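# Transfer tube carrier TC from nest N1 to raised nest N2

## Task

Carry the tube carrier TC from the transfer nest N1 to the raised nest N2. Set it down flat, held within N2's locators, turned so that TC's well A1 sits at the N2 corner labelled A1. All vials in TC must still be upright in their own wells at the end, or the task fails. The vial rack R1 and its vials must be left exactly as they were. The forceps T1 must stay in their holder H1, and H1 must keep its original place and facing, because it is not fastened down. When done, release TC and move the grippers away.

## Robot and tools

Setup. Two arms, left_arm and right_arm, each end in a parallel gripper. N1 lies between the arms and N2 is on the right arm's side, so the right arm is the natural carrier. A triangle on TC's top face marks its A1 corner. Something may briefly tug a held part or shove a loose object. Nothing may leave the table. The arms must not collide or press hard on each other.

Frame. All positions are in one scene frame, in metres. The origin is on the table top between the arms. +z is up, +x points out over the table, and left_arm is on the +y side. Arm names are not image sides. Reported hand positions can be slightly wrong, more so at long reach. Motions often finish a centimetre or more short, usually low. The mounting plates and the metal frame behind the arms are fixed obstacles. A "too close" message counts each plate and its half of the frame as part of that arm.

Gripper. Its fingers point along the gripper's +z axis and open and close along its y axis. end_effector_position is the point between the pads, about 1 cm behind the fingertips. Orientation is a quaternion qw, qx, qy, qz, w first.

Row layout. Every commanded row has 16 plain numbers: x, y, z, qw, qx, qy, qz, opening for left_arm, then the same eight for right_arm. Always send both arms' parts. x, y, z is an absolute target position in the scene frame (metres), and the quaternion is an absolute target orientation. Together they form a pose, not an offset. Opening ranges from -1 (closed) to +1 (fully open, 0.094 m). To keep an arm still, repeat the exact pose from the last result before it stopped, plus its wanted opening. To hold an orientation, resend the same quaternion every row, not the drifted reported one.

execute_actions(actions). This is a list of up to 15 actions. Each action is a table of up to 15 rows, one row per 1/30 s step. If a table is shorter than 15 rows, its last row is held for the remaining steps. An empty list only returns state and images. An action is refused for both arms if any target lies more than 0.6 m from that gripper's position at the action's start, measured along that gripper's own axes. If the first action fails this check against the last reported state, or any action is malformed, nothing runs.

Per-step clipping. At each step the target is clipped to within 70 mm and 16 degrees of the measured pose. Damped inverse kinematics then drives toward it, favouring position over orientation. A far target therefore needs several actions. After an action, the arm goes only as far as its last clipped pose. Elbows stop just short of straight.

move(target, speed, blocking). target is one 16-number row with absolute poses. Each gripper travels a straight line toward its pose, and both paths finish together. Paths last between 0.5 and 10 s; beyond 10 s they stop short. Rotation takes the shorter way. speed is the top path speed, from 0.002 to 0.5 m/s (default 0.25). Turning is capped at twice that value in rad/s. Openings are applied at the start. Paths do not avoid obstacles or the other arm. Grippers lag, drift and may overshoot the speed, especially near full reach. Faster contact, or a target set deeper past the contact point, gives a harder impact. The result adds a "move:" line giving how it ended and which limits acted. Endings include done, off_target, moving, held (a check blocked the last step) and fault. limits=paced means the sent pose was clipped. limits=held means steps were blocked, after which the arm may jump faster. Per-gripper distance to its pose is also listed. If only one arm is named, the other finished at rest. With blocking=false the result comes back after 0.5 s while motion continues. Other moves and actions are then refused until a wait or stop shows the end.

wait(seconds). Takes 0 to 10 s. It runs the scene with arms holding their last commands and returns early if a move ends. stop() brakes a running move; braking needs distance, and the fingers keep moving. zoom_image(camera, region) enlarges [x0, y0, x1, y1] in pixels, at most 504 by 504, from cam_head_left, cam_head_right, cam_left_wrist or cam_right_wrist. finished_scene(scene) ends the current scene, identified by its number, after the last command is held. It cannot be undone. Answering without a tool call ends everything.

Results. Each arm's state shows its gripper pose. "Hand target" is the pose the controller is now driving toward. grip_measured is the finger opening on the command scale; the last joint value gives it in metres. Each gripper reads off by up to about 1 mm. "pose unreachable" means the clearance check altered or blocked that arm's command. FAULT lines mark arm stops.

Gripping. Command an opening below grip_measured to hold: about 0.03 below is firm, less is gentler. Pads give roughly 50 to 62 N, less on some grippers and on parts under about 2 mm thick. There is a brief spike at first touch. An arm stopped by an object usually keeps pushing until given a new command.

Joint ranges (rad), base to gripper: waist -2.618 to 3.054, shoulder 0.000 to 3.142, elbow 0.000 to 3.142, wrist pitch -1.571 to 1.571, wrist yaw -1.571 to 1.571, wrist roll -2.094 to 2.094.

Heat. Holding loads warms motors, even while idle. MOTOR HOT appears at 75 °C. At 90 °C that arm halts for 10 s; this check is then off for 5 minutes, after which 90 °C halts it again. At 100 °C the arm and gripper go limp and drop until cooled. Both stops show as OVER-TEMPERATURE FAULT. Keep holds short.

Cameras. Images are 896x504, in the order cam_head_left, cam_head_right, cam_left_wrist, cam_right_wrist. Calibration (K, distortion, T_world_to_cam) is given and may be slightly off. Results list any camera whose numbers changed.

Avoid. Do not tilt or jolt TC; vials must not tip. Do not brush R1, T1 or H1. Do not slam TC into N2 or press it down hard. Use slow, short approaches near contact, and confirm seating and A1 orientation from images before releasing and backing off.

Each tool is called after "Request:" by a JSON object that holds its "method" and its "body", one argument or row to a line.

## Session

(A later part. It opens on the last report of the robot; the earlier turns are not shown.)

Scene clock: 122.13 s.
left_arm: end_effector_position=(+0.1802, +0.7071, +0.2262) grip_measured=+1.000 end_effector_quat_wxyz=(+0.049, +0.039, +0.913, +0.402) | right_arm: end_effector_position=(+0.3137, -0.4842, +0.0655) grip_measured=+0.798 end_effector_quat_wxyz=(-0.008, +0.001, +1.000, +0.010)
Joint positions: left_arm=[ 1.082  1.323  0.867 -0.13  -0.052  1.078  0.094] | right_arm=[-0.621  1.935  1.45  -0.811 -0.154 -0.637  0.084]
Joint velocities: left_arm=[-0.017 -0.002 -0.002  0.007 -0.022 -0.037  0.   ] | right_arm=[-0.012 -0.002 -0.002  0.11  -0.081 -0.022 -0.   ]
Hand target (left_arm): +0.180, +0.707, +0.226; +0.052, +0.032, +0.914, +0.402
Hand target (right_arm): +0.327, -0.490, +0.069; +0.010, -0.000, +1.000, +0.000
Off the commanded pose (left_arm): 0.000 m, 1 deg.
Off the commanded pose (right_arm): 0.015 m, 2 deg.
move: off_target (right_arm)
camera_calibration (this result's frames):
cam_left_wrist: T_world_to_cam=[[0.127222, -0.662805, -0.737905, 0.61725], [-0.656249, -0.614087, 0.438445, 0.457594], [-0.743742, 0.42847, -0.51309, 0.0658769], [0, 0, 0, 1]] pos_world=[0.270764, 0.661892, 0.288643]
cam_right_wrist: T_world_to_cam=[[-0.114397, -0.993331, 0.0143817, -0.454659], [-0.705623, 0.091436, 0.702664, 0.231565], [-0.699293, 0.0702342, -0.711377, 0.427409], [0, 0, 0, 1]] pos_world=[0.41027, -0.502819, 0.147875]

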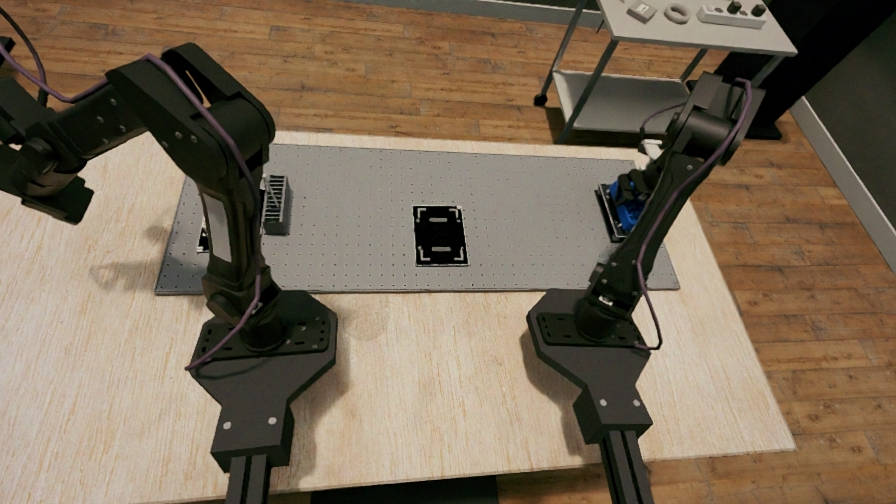

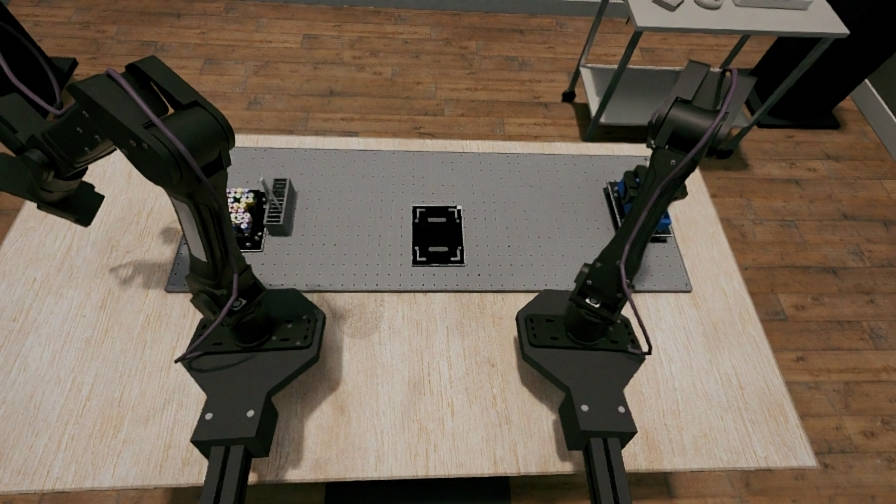

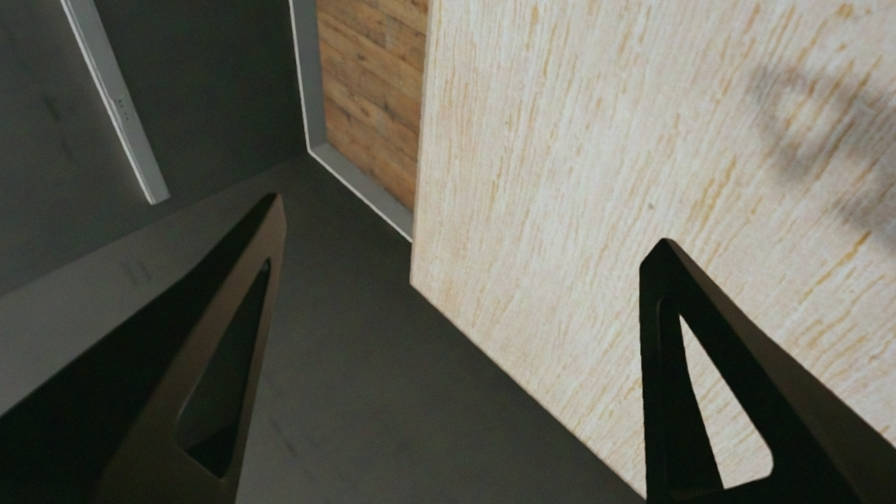

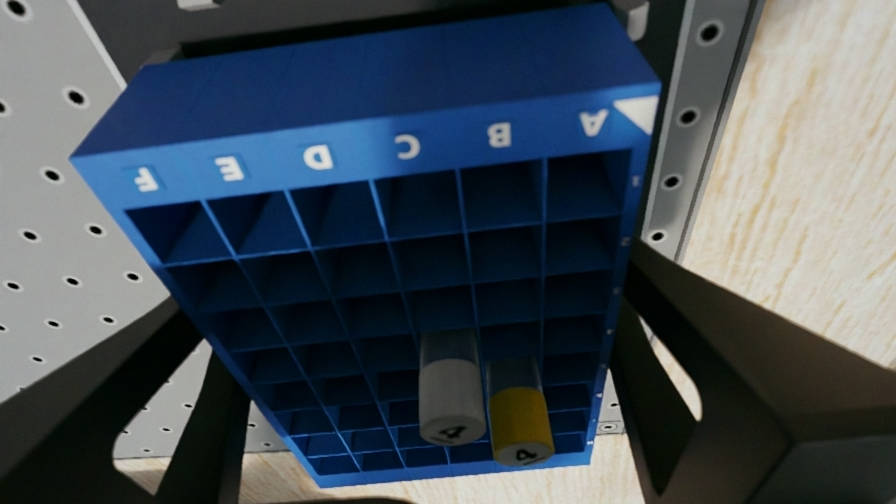

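Request:
{"method": "move", "body": {
  "target": [0.1802,0.7071,0.2262,0.052,0.032,0.914,0.402,1,0.331,-0.493,0.074,0.012,0,1,0,0.75],
  "speed": 0.015
}}

Scene clock: 127.50 s.
left_arm: end_effector_position=(+0.1802, +0.7071, +0.2262) grip_measured=+1.000 end_effector_quat_wxyz=(+0.049, +0.039, +0.913, +0.402) | right_arm: end_effector_position=(+0.3218, -0.4893, +0.0711) grip_measured=+0.798 end_effector_quat_wxyz=(+0.002, -0.001, +1.000, +0.002)
Joint positions: left_arm=[ 1.082  1.323  0.867 -0.13  -0.052  1.078  0.094] | right_arm=[-0.621  1.935  1.476 -0.812 -0.153 -0.637  0.084]
Joint velocities: left_arm=[ 0.012  0.012  0.007  0.022  0.022 -0.007  0.   ] | right_arm=[-0.012 -0.007 -0.002 -0.037 -0.007 -0.022 -0.001]
Hand target (left_arm): +0.180, +0.707, +0.226; +0.052, +0.032, +0.914, +0.402
Hand target (right_arm): +0.331, -0.493, +0.074; +0.012, +0.000, +1.000, +0.000
Off the commanded pose (left_arm): 0.000 m, 1 deg.
Off the commanded pose (right_arm): 0.010 m, 1 deg.
move: done
camera_calibration (this result's frames):
cam_left_wrist: T_world_to_cam=[[0.127222, -0.662805, -0.737905, 0.61725], [-0.656249, -0.614087, 0.438445, 0.457594], [-0.743742, 0.42847, -0.51309, 0.0658769], [0, 0, 0, 1]] pos_world=[0.270764, 0.661892, 0.288643]
cam_right_wrist: T_world_to_cam=[[-0.111507, -0.993394, 0.027109, -0.460696], [-0.71972, 0.0995379, 0.687092, 0.243474], [-0.685251, 0.0571049, -0.726064, 0.427541], [0, 0, 0, 1]] pos_world=[0.416835, -0.506302, 0.155623]

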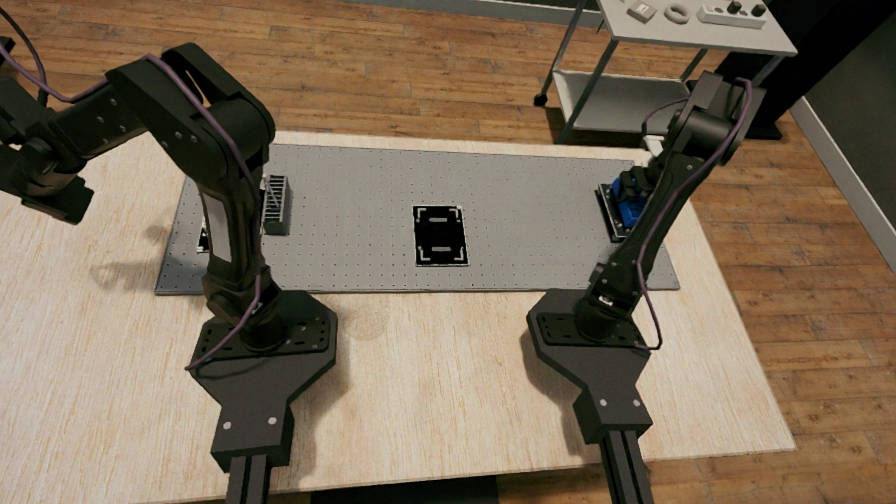

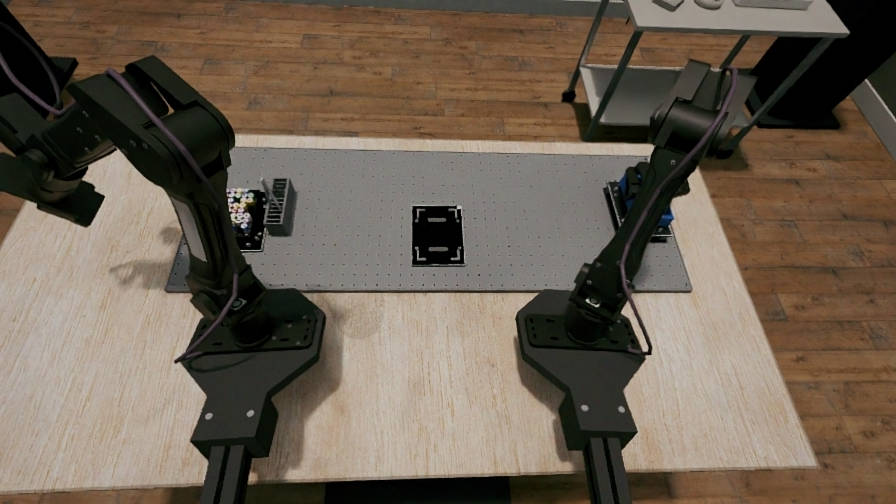

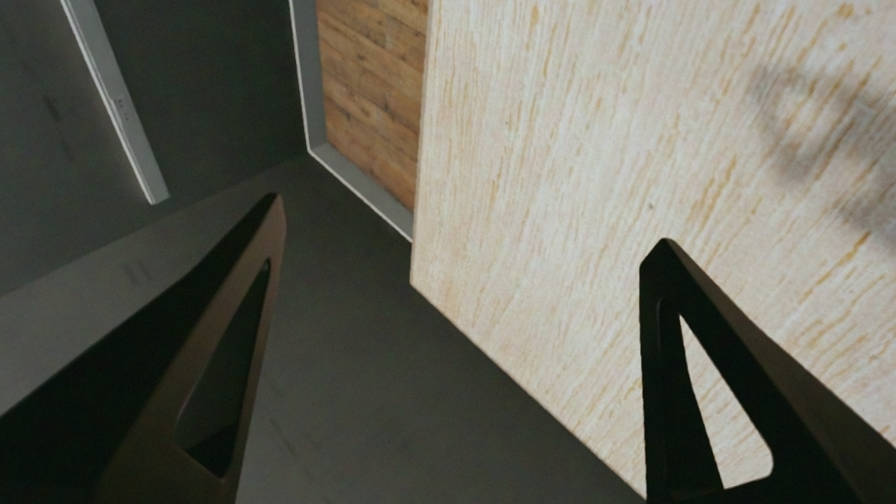

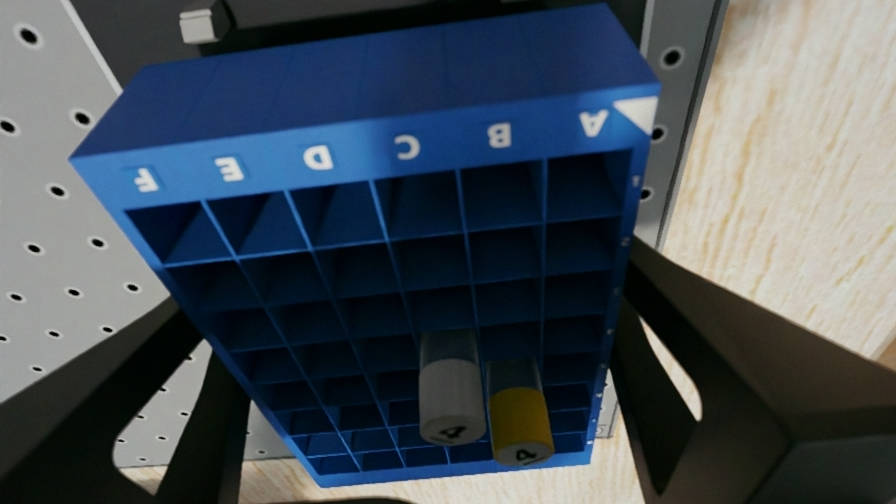

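Request:
{"method": "move", "body": {
  "target": [0.1802,0.7071,0.2262,0.052,0.032,0.914,0.402,1,0.333,-0.4885,0.069,0.012,0,1,0,0.75],
  "speed": 0.015
}}

Scene clock: 133.73 s.
left_arm: end_effector_position=(+0.1802, +0.7071, +0.2262) grip_measured=+1.000 end_effector_quat_wxyz=(+0.050, +0.038, +0.913, +0.402) | right_arm: end_effector_position=(+0.3233, -0.4849, +0.0651) grip_measured=+0.798 end_effector_quat_wxyz=(-0.001, -0.002, +1.000, +0.007)
Joint positions: left_arm=[ 1.082  1.323  0.867 -0.13  -0.052  1.077  0.094] | right_arm=[-0.608  1.949  1.476 -0.807 -0.153 -0.627  0.084]
Joint velocities: left_arm=[ 0.002 -0.027 -0.007  0.051 -0.022  0.022  0.   ] | right_arm=[-0.012  0.002 -0.002 -0.081 -0.051 -0.066  0.   ]
Hand target (left_arm): +0.180, +0.707, +0.226; +0.052, +0.032, +0.914, +0.402
Hand target (right_arm): +0.333, -0.488, +0.069; +0.012, +0.000, +1.000, +0.000
Off the commanded pose (left_arm): 0.000 m, 1 deg.
Off the commanded pose (right_arm): 0.011 m, 2 deg.
move: off_target (right_arm)
camera_calibration (this result's frames):
cam_left_wrist: T_world_to_cam=[[0.127597, -0.662806, -0.737839, 0.617168], [-0.656214, -0.614235, 0.43829, 0.457727], [-0.743708, 0.428256, -0.513318, 0.0660738], [0, 0, 0, 1]] pos_world=[0.270758, 0.661919, 0.288671]
cam_right_wrist: T_world_to_cam=[[-0.110263, -0.993724, 0.01884, -0.456002], [-0.715447, 0.0925147, 0.692515, 0.243108], [-0.689911, 0.0628795, -0.721158, 0.427966], [0, 0, 0, 1]] pos_world=[0.41891, -0.502541, 0.148866]

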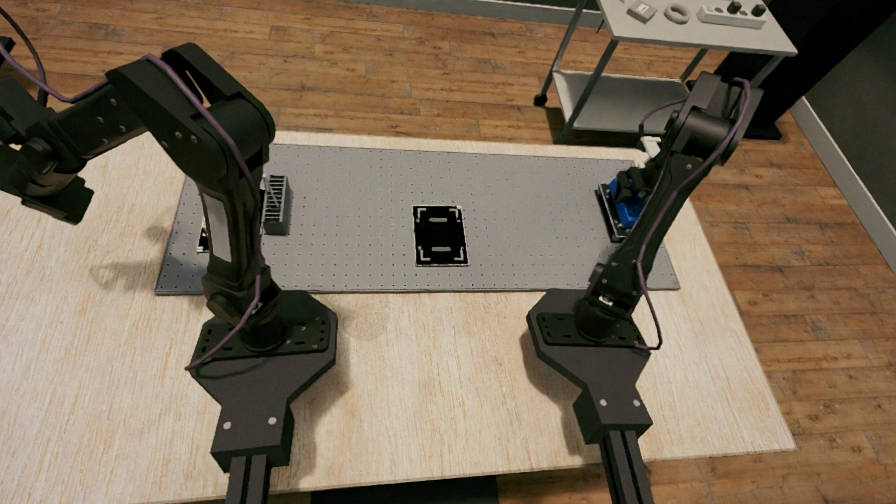

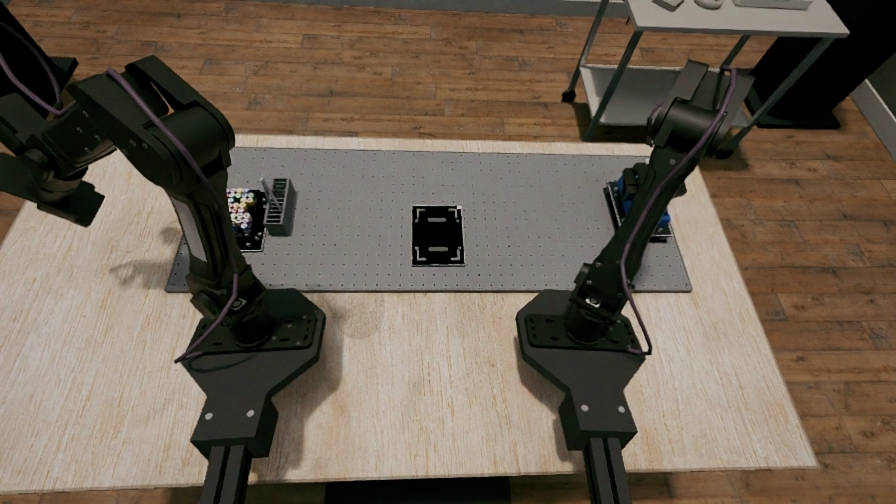

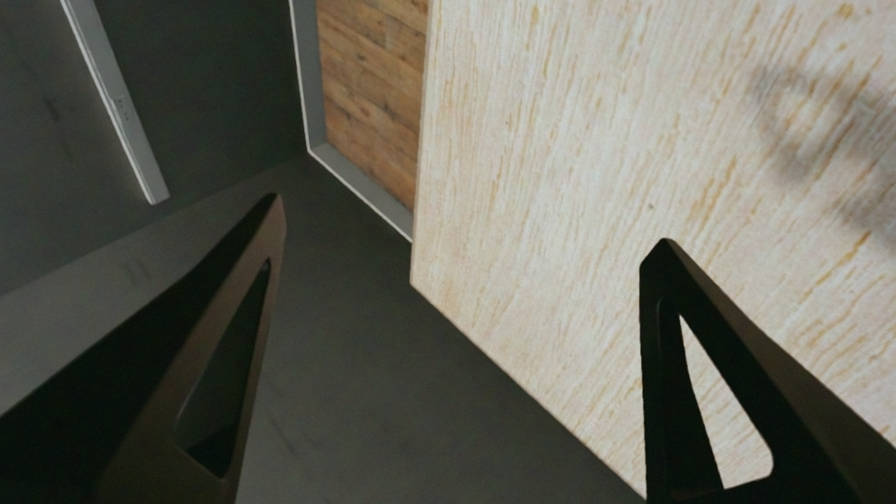

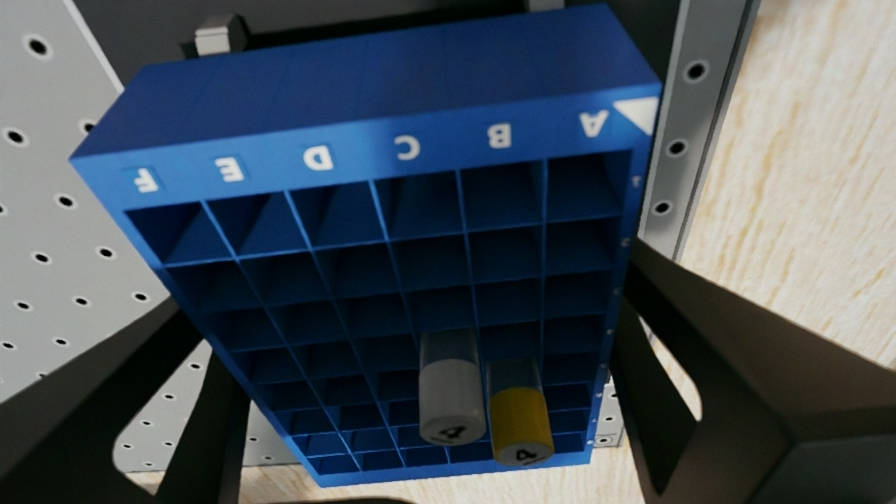

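Request:
{"method": "move", "body": {
  "target": [0.1802,0.7071,0.2262,0.052,0.032,0.914,0.402,1,0.33,-0.4915,0.056,0.012,0,1,0,0.75],
  "speed": 0.012
}}

Request:
{"method": "zoom_image", "body": {
  "camera": "cam_head_left",
  "region": [580, 160, 680, 255]
}}

Scene clock: 141.50 s.
left_arm: end_effector_position=(+0.1802, +0.7071, +0.2262) grip_measured=+1.000 end_effector_quat_wxyz=(+0.049, +0.039, +0.913, +0.402) | right_arm: end_effector_position=(+0.3258, -0.4868, +0.0637) grip_measured=+0.798 end_effector_quat_wxyz=(+0.003, -0.002, +1.000, +0.004)
Joint positions: left_arm=[ 1.082  1.323  0.867 -0.13  -0.052  1.078  0.094] | right_arm=[-0.608  1.953  1.476 -0.791 -0.154 -0.626  0.084]
Joint velocities: left_arm=[ 0.002  0.007 -0.017  0.037  0.037  0.007  0.   ] | right_arm=[-0.007 -0.017  0.002  0.007  0.037 -0.037 -0.001]
Hand target (left_arm): +0.180, +0.707, +0.226; +0.052, +0.032, +0.914, +0.402
Hand target (right_arm): +0.330, -0.491, +0.056; +0.012, +0.000, +1.000, +0.000
Off the commanded pose (left_arm): 0.000 m, 1 deg.
Off the commanded pose (right_arm): 0.010 m, 1 deg.
move: done
camera_calibration (this result's frames):
cam_left_wrist: T_world_to_cam=[[0.127222, -0.662805, -0.737905, 0.61725], [-0.656249, -0.614087, 0.438445, 0.457594], [-0.743742, 0.42847, -0.51309, 0.0658769], [0, 0, 0, 1]] pos_world=[0.270764, 0.661892, 0.288643]
cam_right_wrist: T_world_to_cam=[[-0.110736, -0.993567, 0.0237181, -0.457644], [-0.722052, 0.0968278, 0.685029, 0.250798], [-0.682919, 0.0587318, -0.728129, 0.424891], [0, 0, 0, 1]] pos_world=[0.420578, -0.503939, 0.148426]

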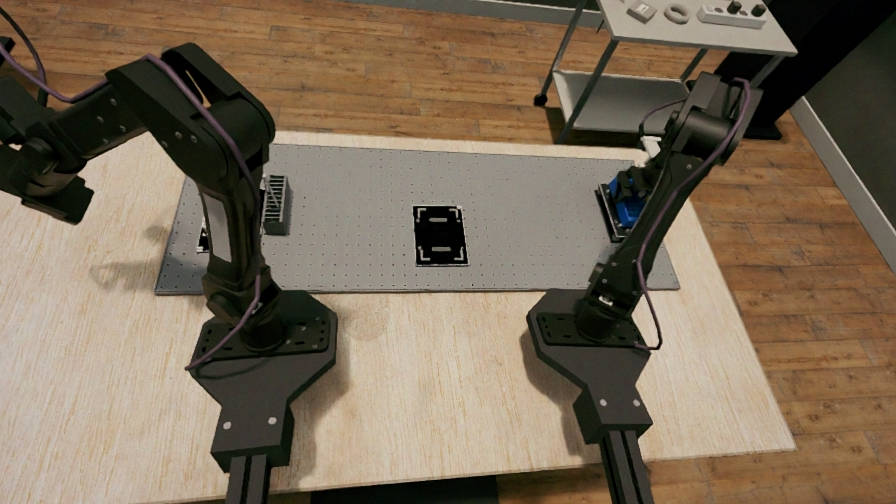

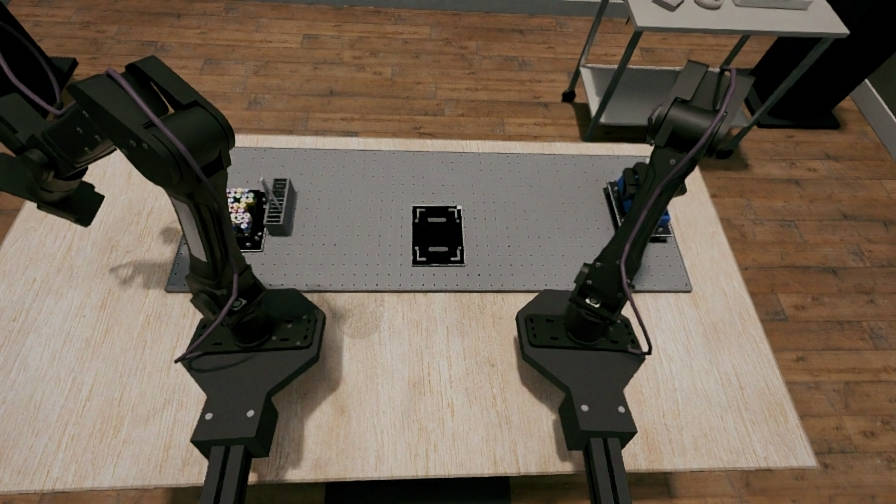

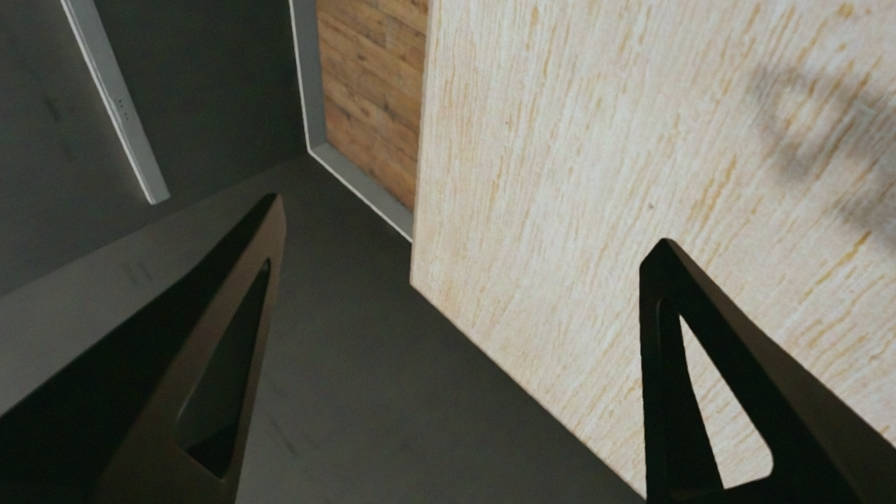

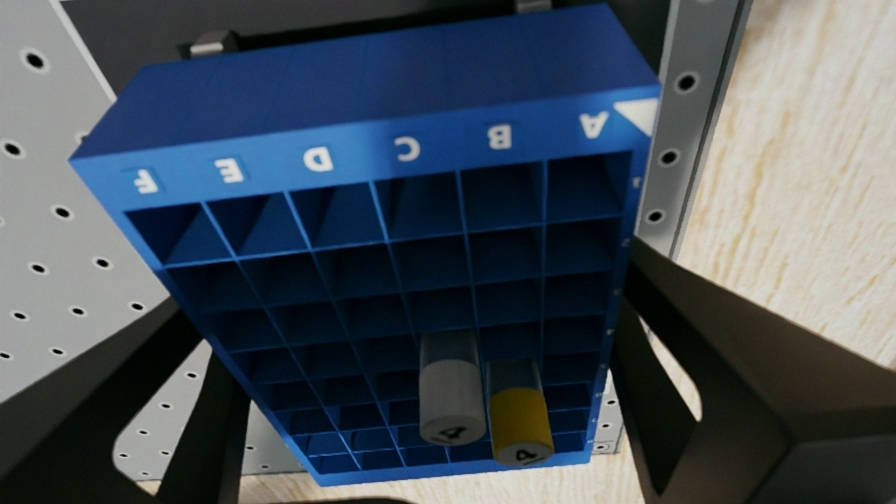

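Region (580, 160, 680, 255) of cam_head_left's 896x504 image, scaled by 5.040, with more detail than that image has; it fills the top 479 rows of this view, and the rest is white.

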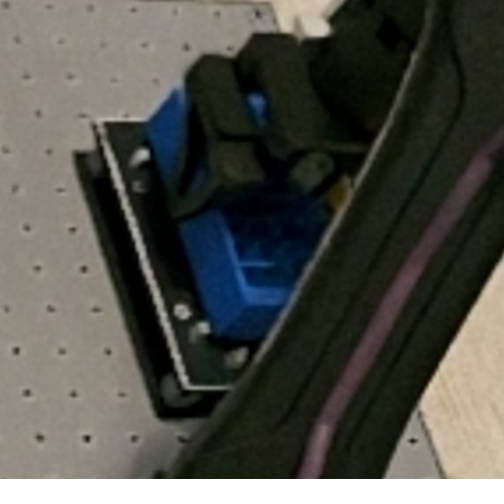

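Resting on far pegs; y is good. Pull back about 5 mm.

Request:
{"method": "move", "body": {
  "target": [0.1802,0.7071,0.2262,0.052,0.032,0.914,0.402,1,0.321,-0.4885,0.063,0.005,0,1,0,0.75],
  "speed": 0.012
}}

Request:
{"method": "zoom_image", "body": {
  "camera": "cam_head_left",
  "region": [580, 160, 680, 255]
}}

Scene clock: 146.57 s.
left_arm: end_effector_position=(+0.1802, +0.7071, +0.2262) grip_measured=+1.000 end_effector_quat_wxyz=(+0.049, +0.039, +0.913, +0.402) | right_arm: end_effector_position=(+0.3253, -0.4865, +0.0628) grip_measured=+0.798 end_effector_quat_wxyz=(+0.003, -0.002, +1.000, +0.004)
Joint positions: left_arm=[ 1.082  1.323  0.867 -0.13  -0.052  1.078  0.094] | right_arm=[-0.608  1.953  1.473 -0.788 -0.154 -0.626  0.084]
Joint velocities: left_arm=[ 0.007  0.007  0.002 -0.066 -0.007 -0.066  0.   ] | right_arm=[-0.002  0.002 -0.002 -0.051 -0.051 -0.007  0.002]
Hand target (left_arm): +0.180, +0.707, +0.226; +0.052, +0.032, +0.914, +0.402
Hand target (right_arm): +0.321, -0.489, +0.063; +0.005, +0.000, +1.000, +0.000
Off the commanded pose (left_arm): 0.000 m, 1 deg.
Off the commanded pose (right_arm): 0.005 m, 1 deg.
move: done
camera_calibration (this result's frames):
cam_left_wrist: T_world_to_cam=[[0.127222, -0.662805, -0.737905, 0.61725], [-0.656249, -0.614087, 0.438445, 0.457594], [-0.743742, 0.42847, -0.51309, 0.0658769], [0, 0, 0, 1]] pos_world=[0.270764, 0.661892, 0.288643]
cam_right_wrist: T_world_to_cam=[[-0.110783, -0.993566, 0.0235334, -0.457412], [-0.721837, 0.0967164, 0.685272, 0.250799], [-0.683139, 0.0589294, -0.727907, 0.424061], [0, 0, 0, 1]] pos_world=[0.420055, -0.503715, 0.147576]

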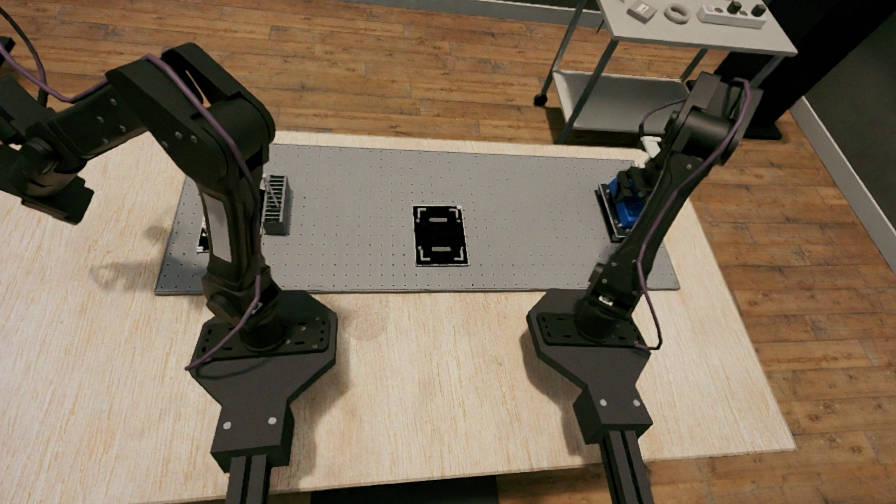

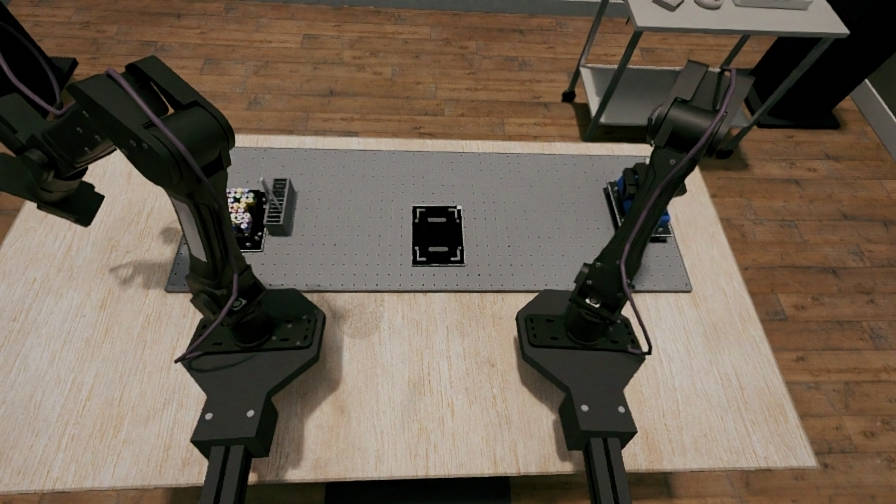

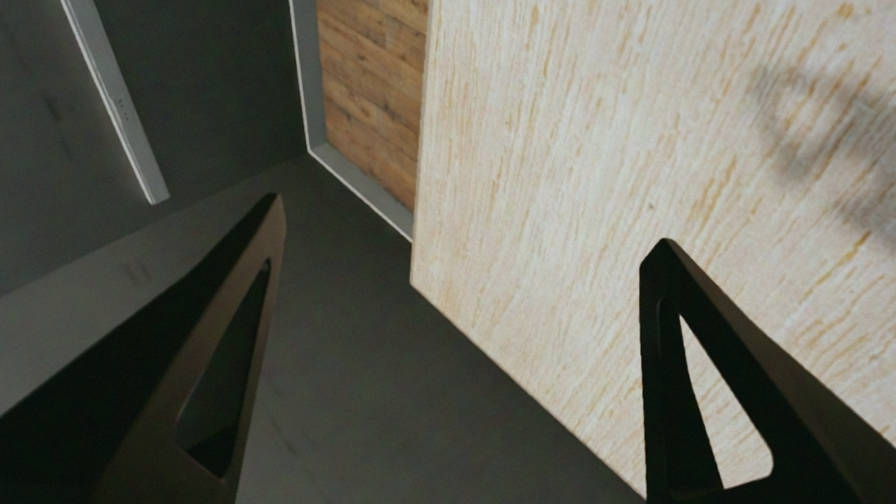

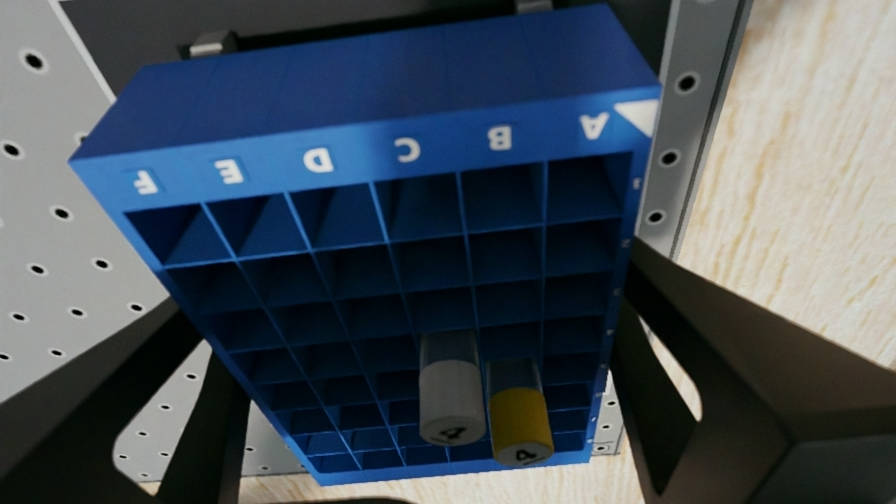

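Region (580, 160, 680, 255) of cam_head_left's 896x504 image, scaled by 5.040, with more detail than that image has; it fills the top 479 rows of this view, and the rest is white.

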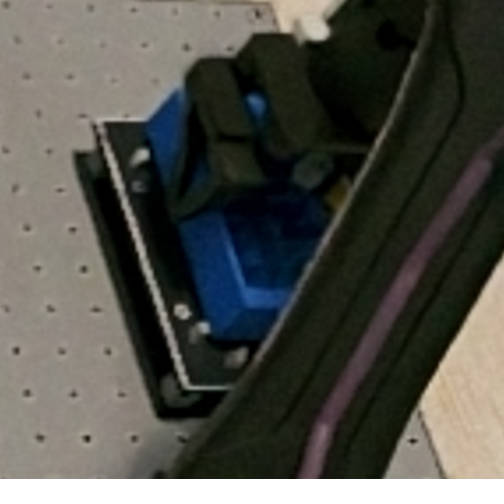

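Request:
{"method": "move", "body": {
  "target": [0.1802,0.7071,0.2262,0.052,0.032,0.914,0.402,1,0.313,-0.4895,0.059,0.0,0,1,0,0.75],
  "speed": 0.01
}}

Request:
{"method": "zoom_image", "body": {
  "camera": "cam_head_left",
  "region": [580, 160, 680, 255]
}}

Scene clock: 152.47 s.
left_arm: end_effector_position=(+0.1802, +0.7071, +0.2262) grip_measured=+1.000 end_effector_quat_wxyz=(+0.049, +0.039, +0.913, +0.402) | right_arm: end_effector_position=(+0.3249, -0.4866, +0.0618) grip_measured=+0.798 end_effector_quat_wxyz=(+0.012, -0.001, +1.000, +0.003)
Joint positions: left_arm=[ 1.082  1.323  0.867 -0.13  -0.052  1.078  0.094] | right_arm=[-0.613  1.943  1.448 -0.76  -0.165 -0.627  0.084]
Joint velocities: left_arm=[ 0.002  0.022  0.017 -0.022 -0.037 -0.037  0.   ] | right_arm=[-0.012  0.022 -0.017 -0.007  0.007 -0.007  0.001]
Hand target (left_arm): +0.180, +0.707, +0.226; +0.052, +0.032, +0.914, +0.402
Hand target (right_arm): +0.313, -0.489, +0.059; -0.000, +0.000, +1.000, +0.000
Off the commanded pose (left_arm): 0.000 m, 1 deg.
Off the commanded pose (right_arm): 0.013 m, 1 deg.
move: off_target (right_arm)
camera_calibration (this result's frames):
cam_left_wrist: T_world_to_cam=[[0.127222, -0.662805, -0.737905, 0.61725], [-0.656249, -0.614087, 0.438445, 0.457594], [-0.743742, 0.42847, -0.51309, 0.0658769], [0, 0, 0, 1]] pos_world=[0.270764, 0.661892, 0.288643]
cam_right_wrist: T_world_to_cam=[[-0.112238, -0.993425, 0.0225848, -0.456885], [-0.733472, 0.098159, 0.672595, 0.25652], [-0.670389, 0.0589251, -0.739666, 0.419589], [0, 0, 0, 1]] pos_world=[0.418158, -0.503785, 0.148141]

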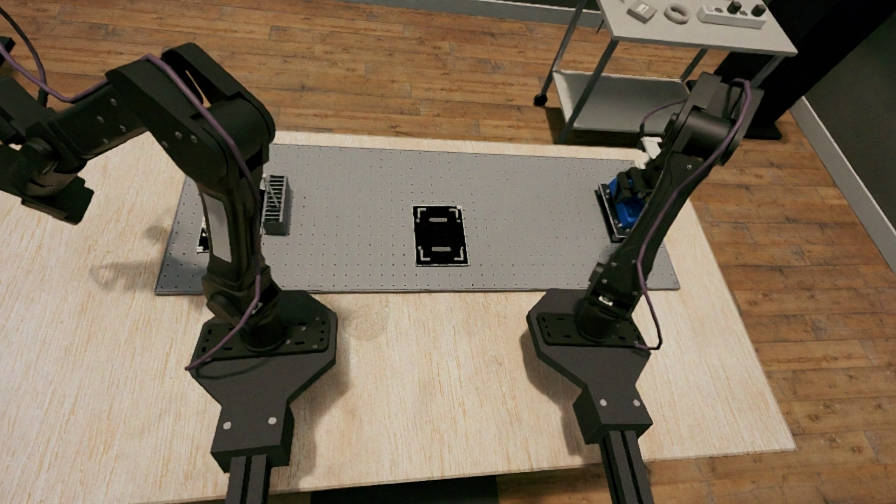

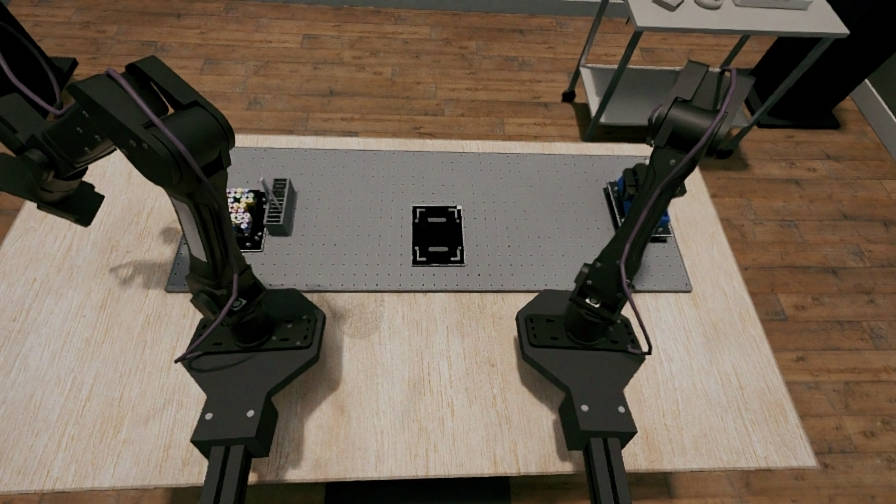

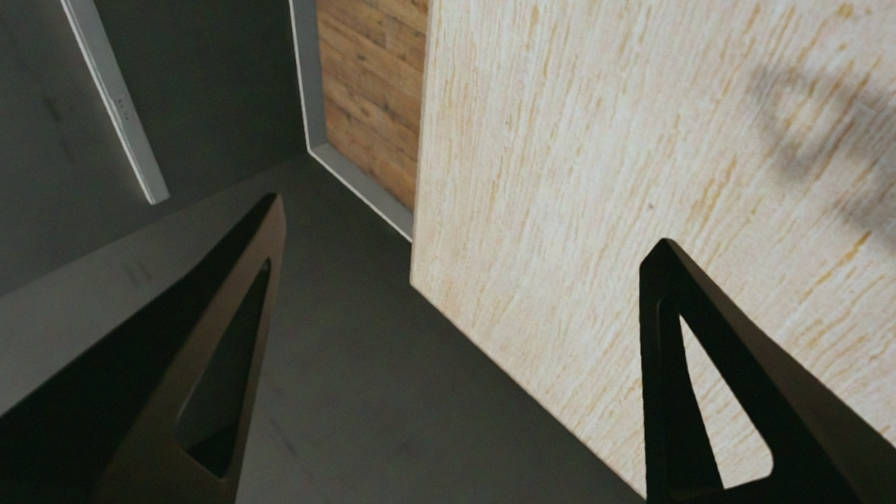

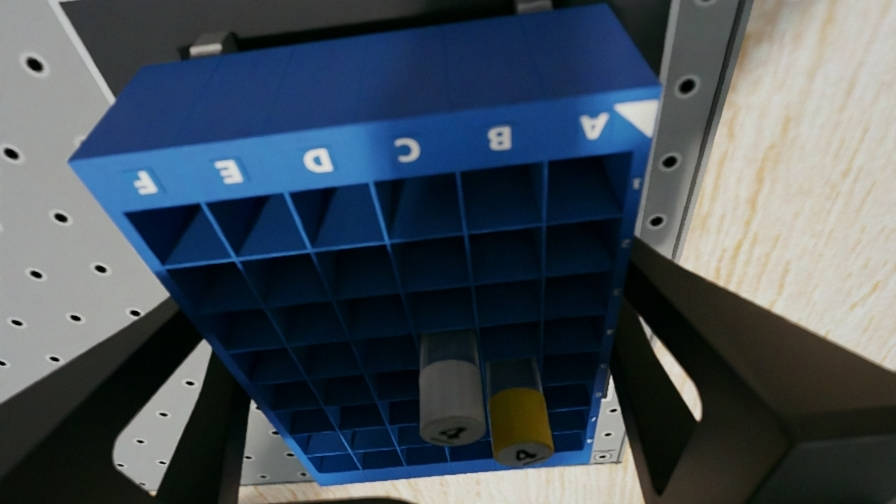

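Region (580, 160, 680, 255) of cam_head_left's 896x504 image, scaled by 5.040, with more detail than that image has; it fills the top 479 rows of this view, and the rest is white.

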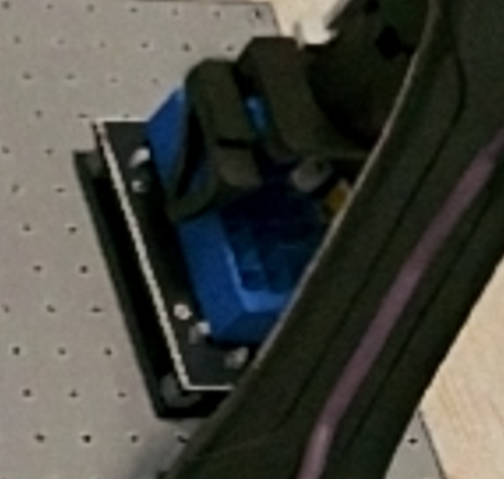

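Friction on the pegs; unload a little.

Request:
{"method": "move", "body": {
  "target": [0.1802,0.7071,0.2262,0.052,0.032,0.914,0.402,1,0.315,-0.4885,0.067,0.0,0,1,0,0.75],
  "speed": 0.01
}}

Request:
{"method": "zoom_image", "body": {
  "camera": "cam_head_left",
  "region": [580, 160, 680, 255]
}}

Scene clock: 158.37 s.
left_arm: end_effector_position=(+0.1802, +0.7071, +0.2262) grip_measured=+1.000 end_effector_quat_wxyz=(+0.049, +0.039, +0.913, +0.402) | right_arm: end_effector_position=(+0.3252, -0.4865, +0.0623) grip_measured=+0.798 end_effector_quat_wxyz=(+0.013, -0.001, +1.000, +0.003)
Joint positions: left_arm=[ 1.082  1.323  0.867 -0.13  -0.052  1.078  0.094] | right_arm=[-0.613  1.941  1.448 -0.76  -0.166 -0.627  0.084]
Joint velocities: left_arm=[ 0.017 -0.012 -0.002  0.007 -0.095  0.037  0.   ] | right_arm=[-0.002 -0.002 -0.007 -0.081 -0.022 -0.081 -0.002]
Hand target (left_arm): +0.180, +0.707, +0.226; +0.052, +0.032, +0.914, +0.402
Hand target (right_arm): +0.315, -0.489, +0.067; +0.000, -0.000, +1.000, -0.000
Off the commanded pose (left_arm): 0.000 m, 1 deg.
Off the commanded pose (right_arm): 0.011 m, 2 deg.
move: off_target (right_arm)
camera_calibration (this result's frames):
cam_left_wrist: T_world_to_cam=[[0.127222, -0.662805, -0.737905, 0.61725], [-0.656249, -0.614087, 0.438445, 0.457594], [-0.743742, 0.42847, -0.51309, 0.0658769], [0, 0, 0, 1]] pos_world=[0.270764, 0.661892, 0.288643]
cam_right_wrist: T_world_to_cam=[[-0.112044, -0.993445, 0.0226628, -0.456913], [-0.734616, 0.0981673, 0.671343, 0.256832], [-0.669167, 0.0585715, -0.7408, 0.419748], [0, 0, 0, 1]] pos_world=[0.41836, -0.503716, 0.148882]

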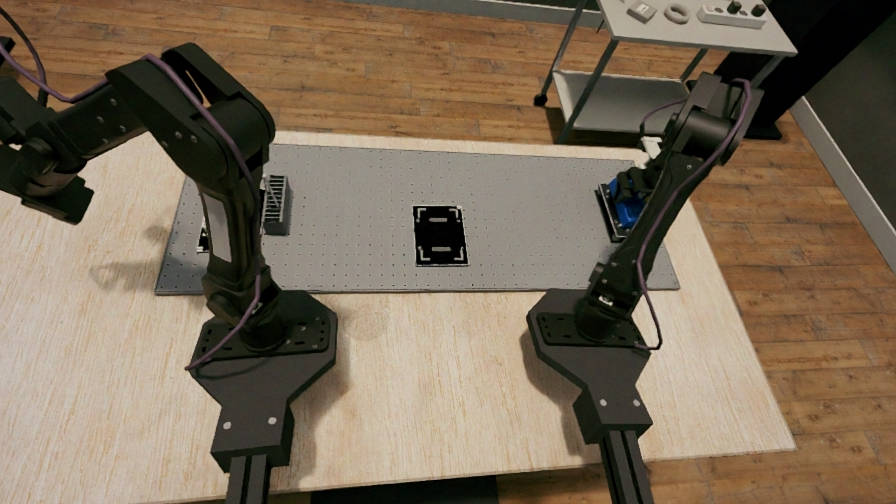

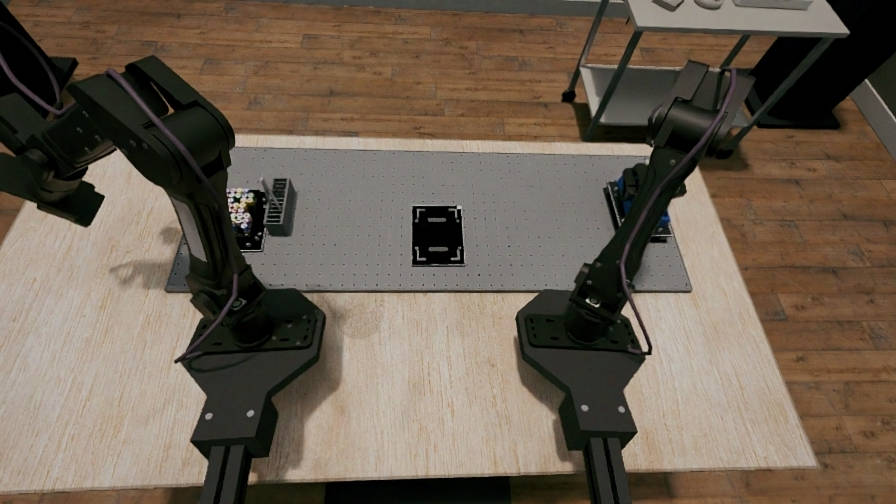

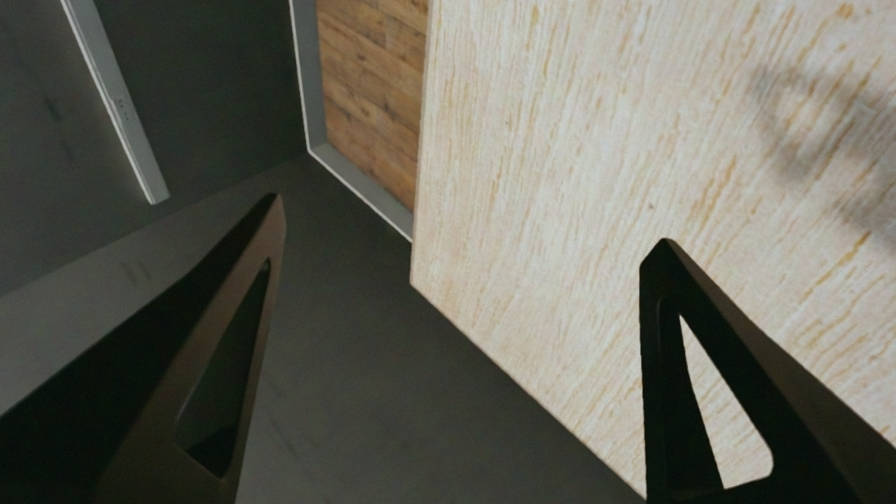

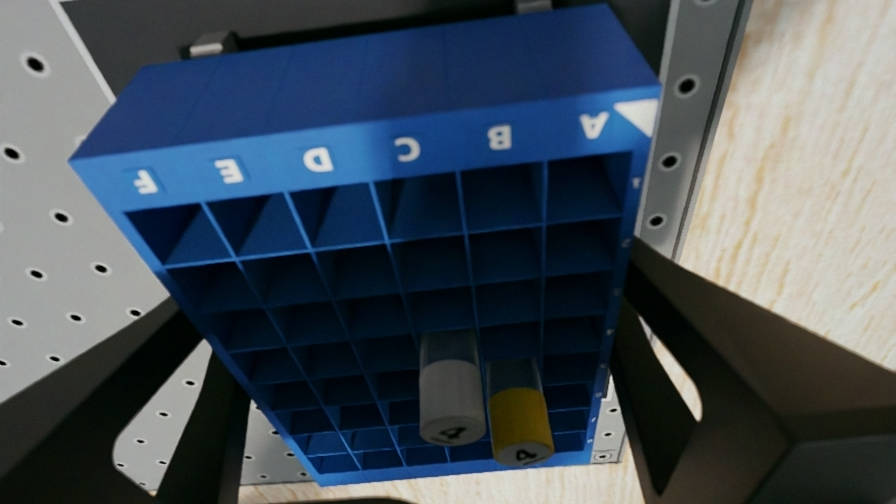

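Region (580, 160, 680, 255) of cam_head_left's 896x504 image, scaled by 5.040, with more detail than that image has; it fills the top 479 rows of this view, and the rest is white.

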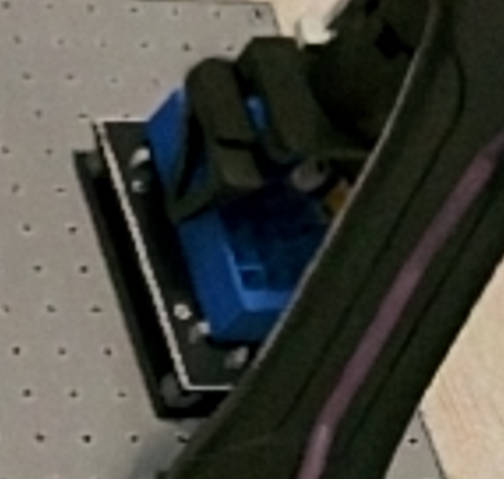

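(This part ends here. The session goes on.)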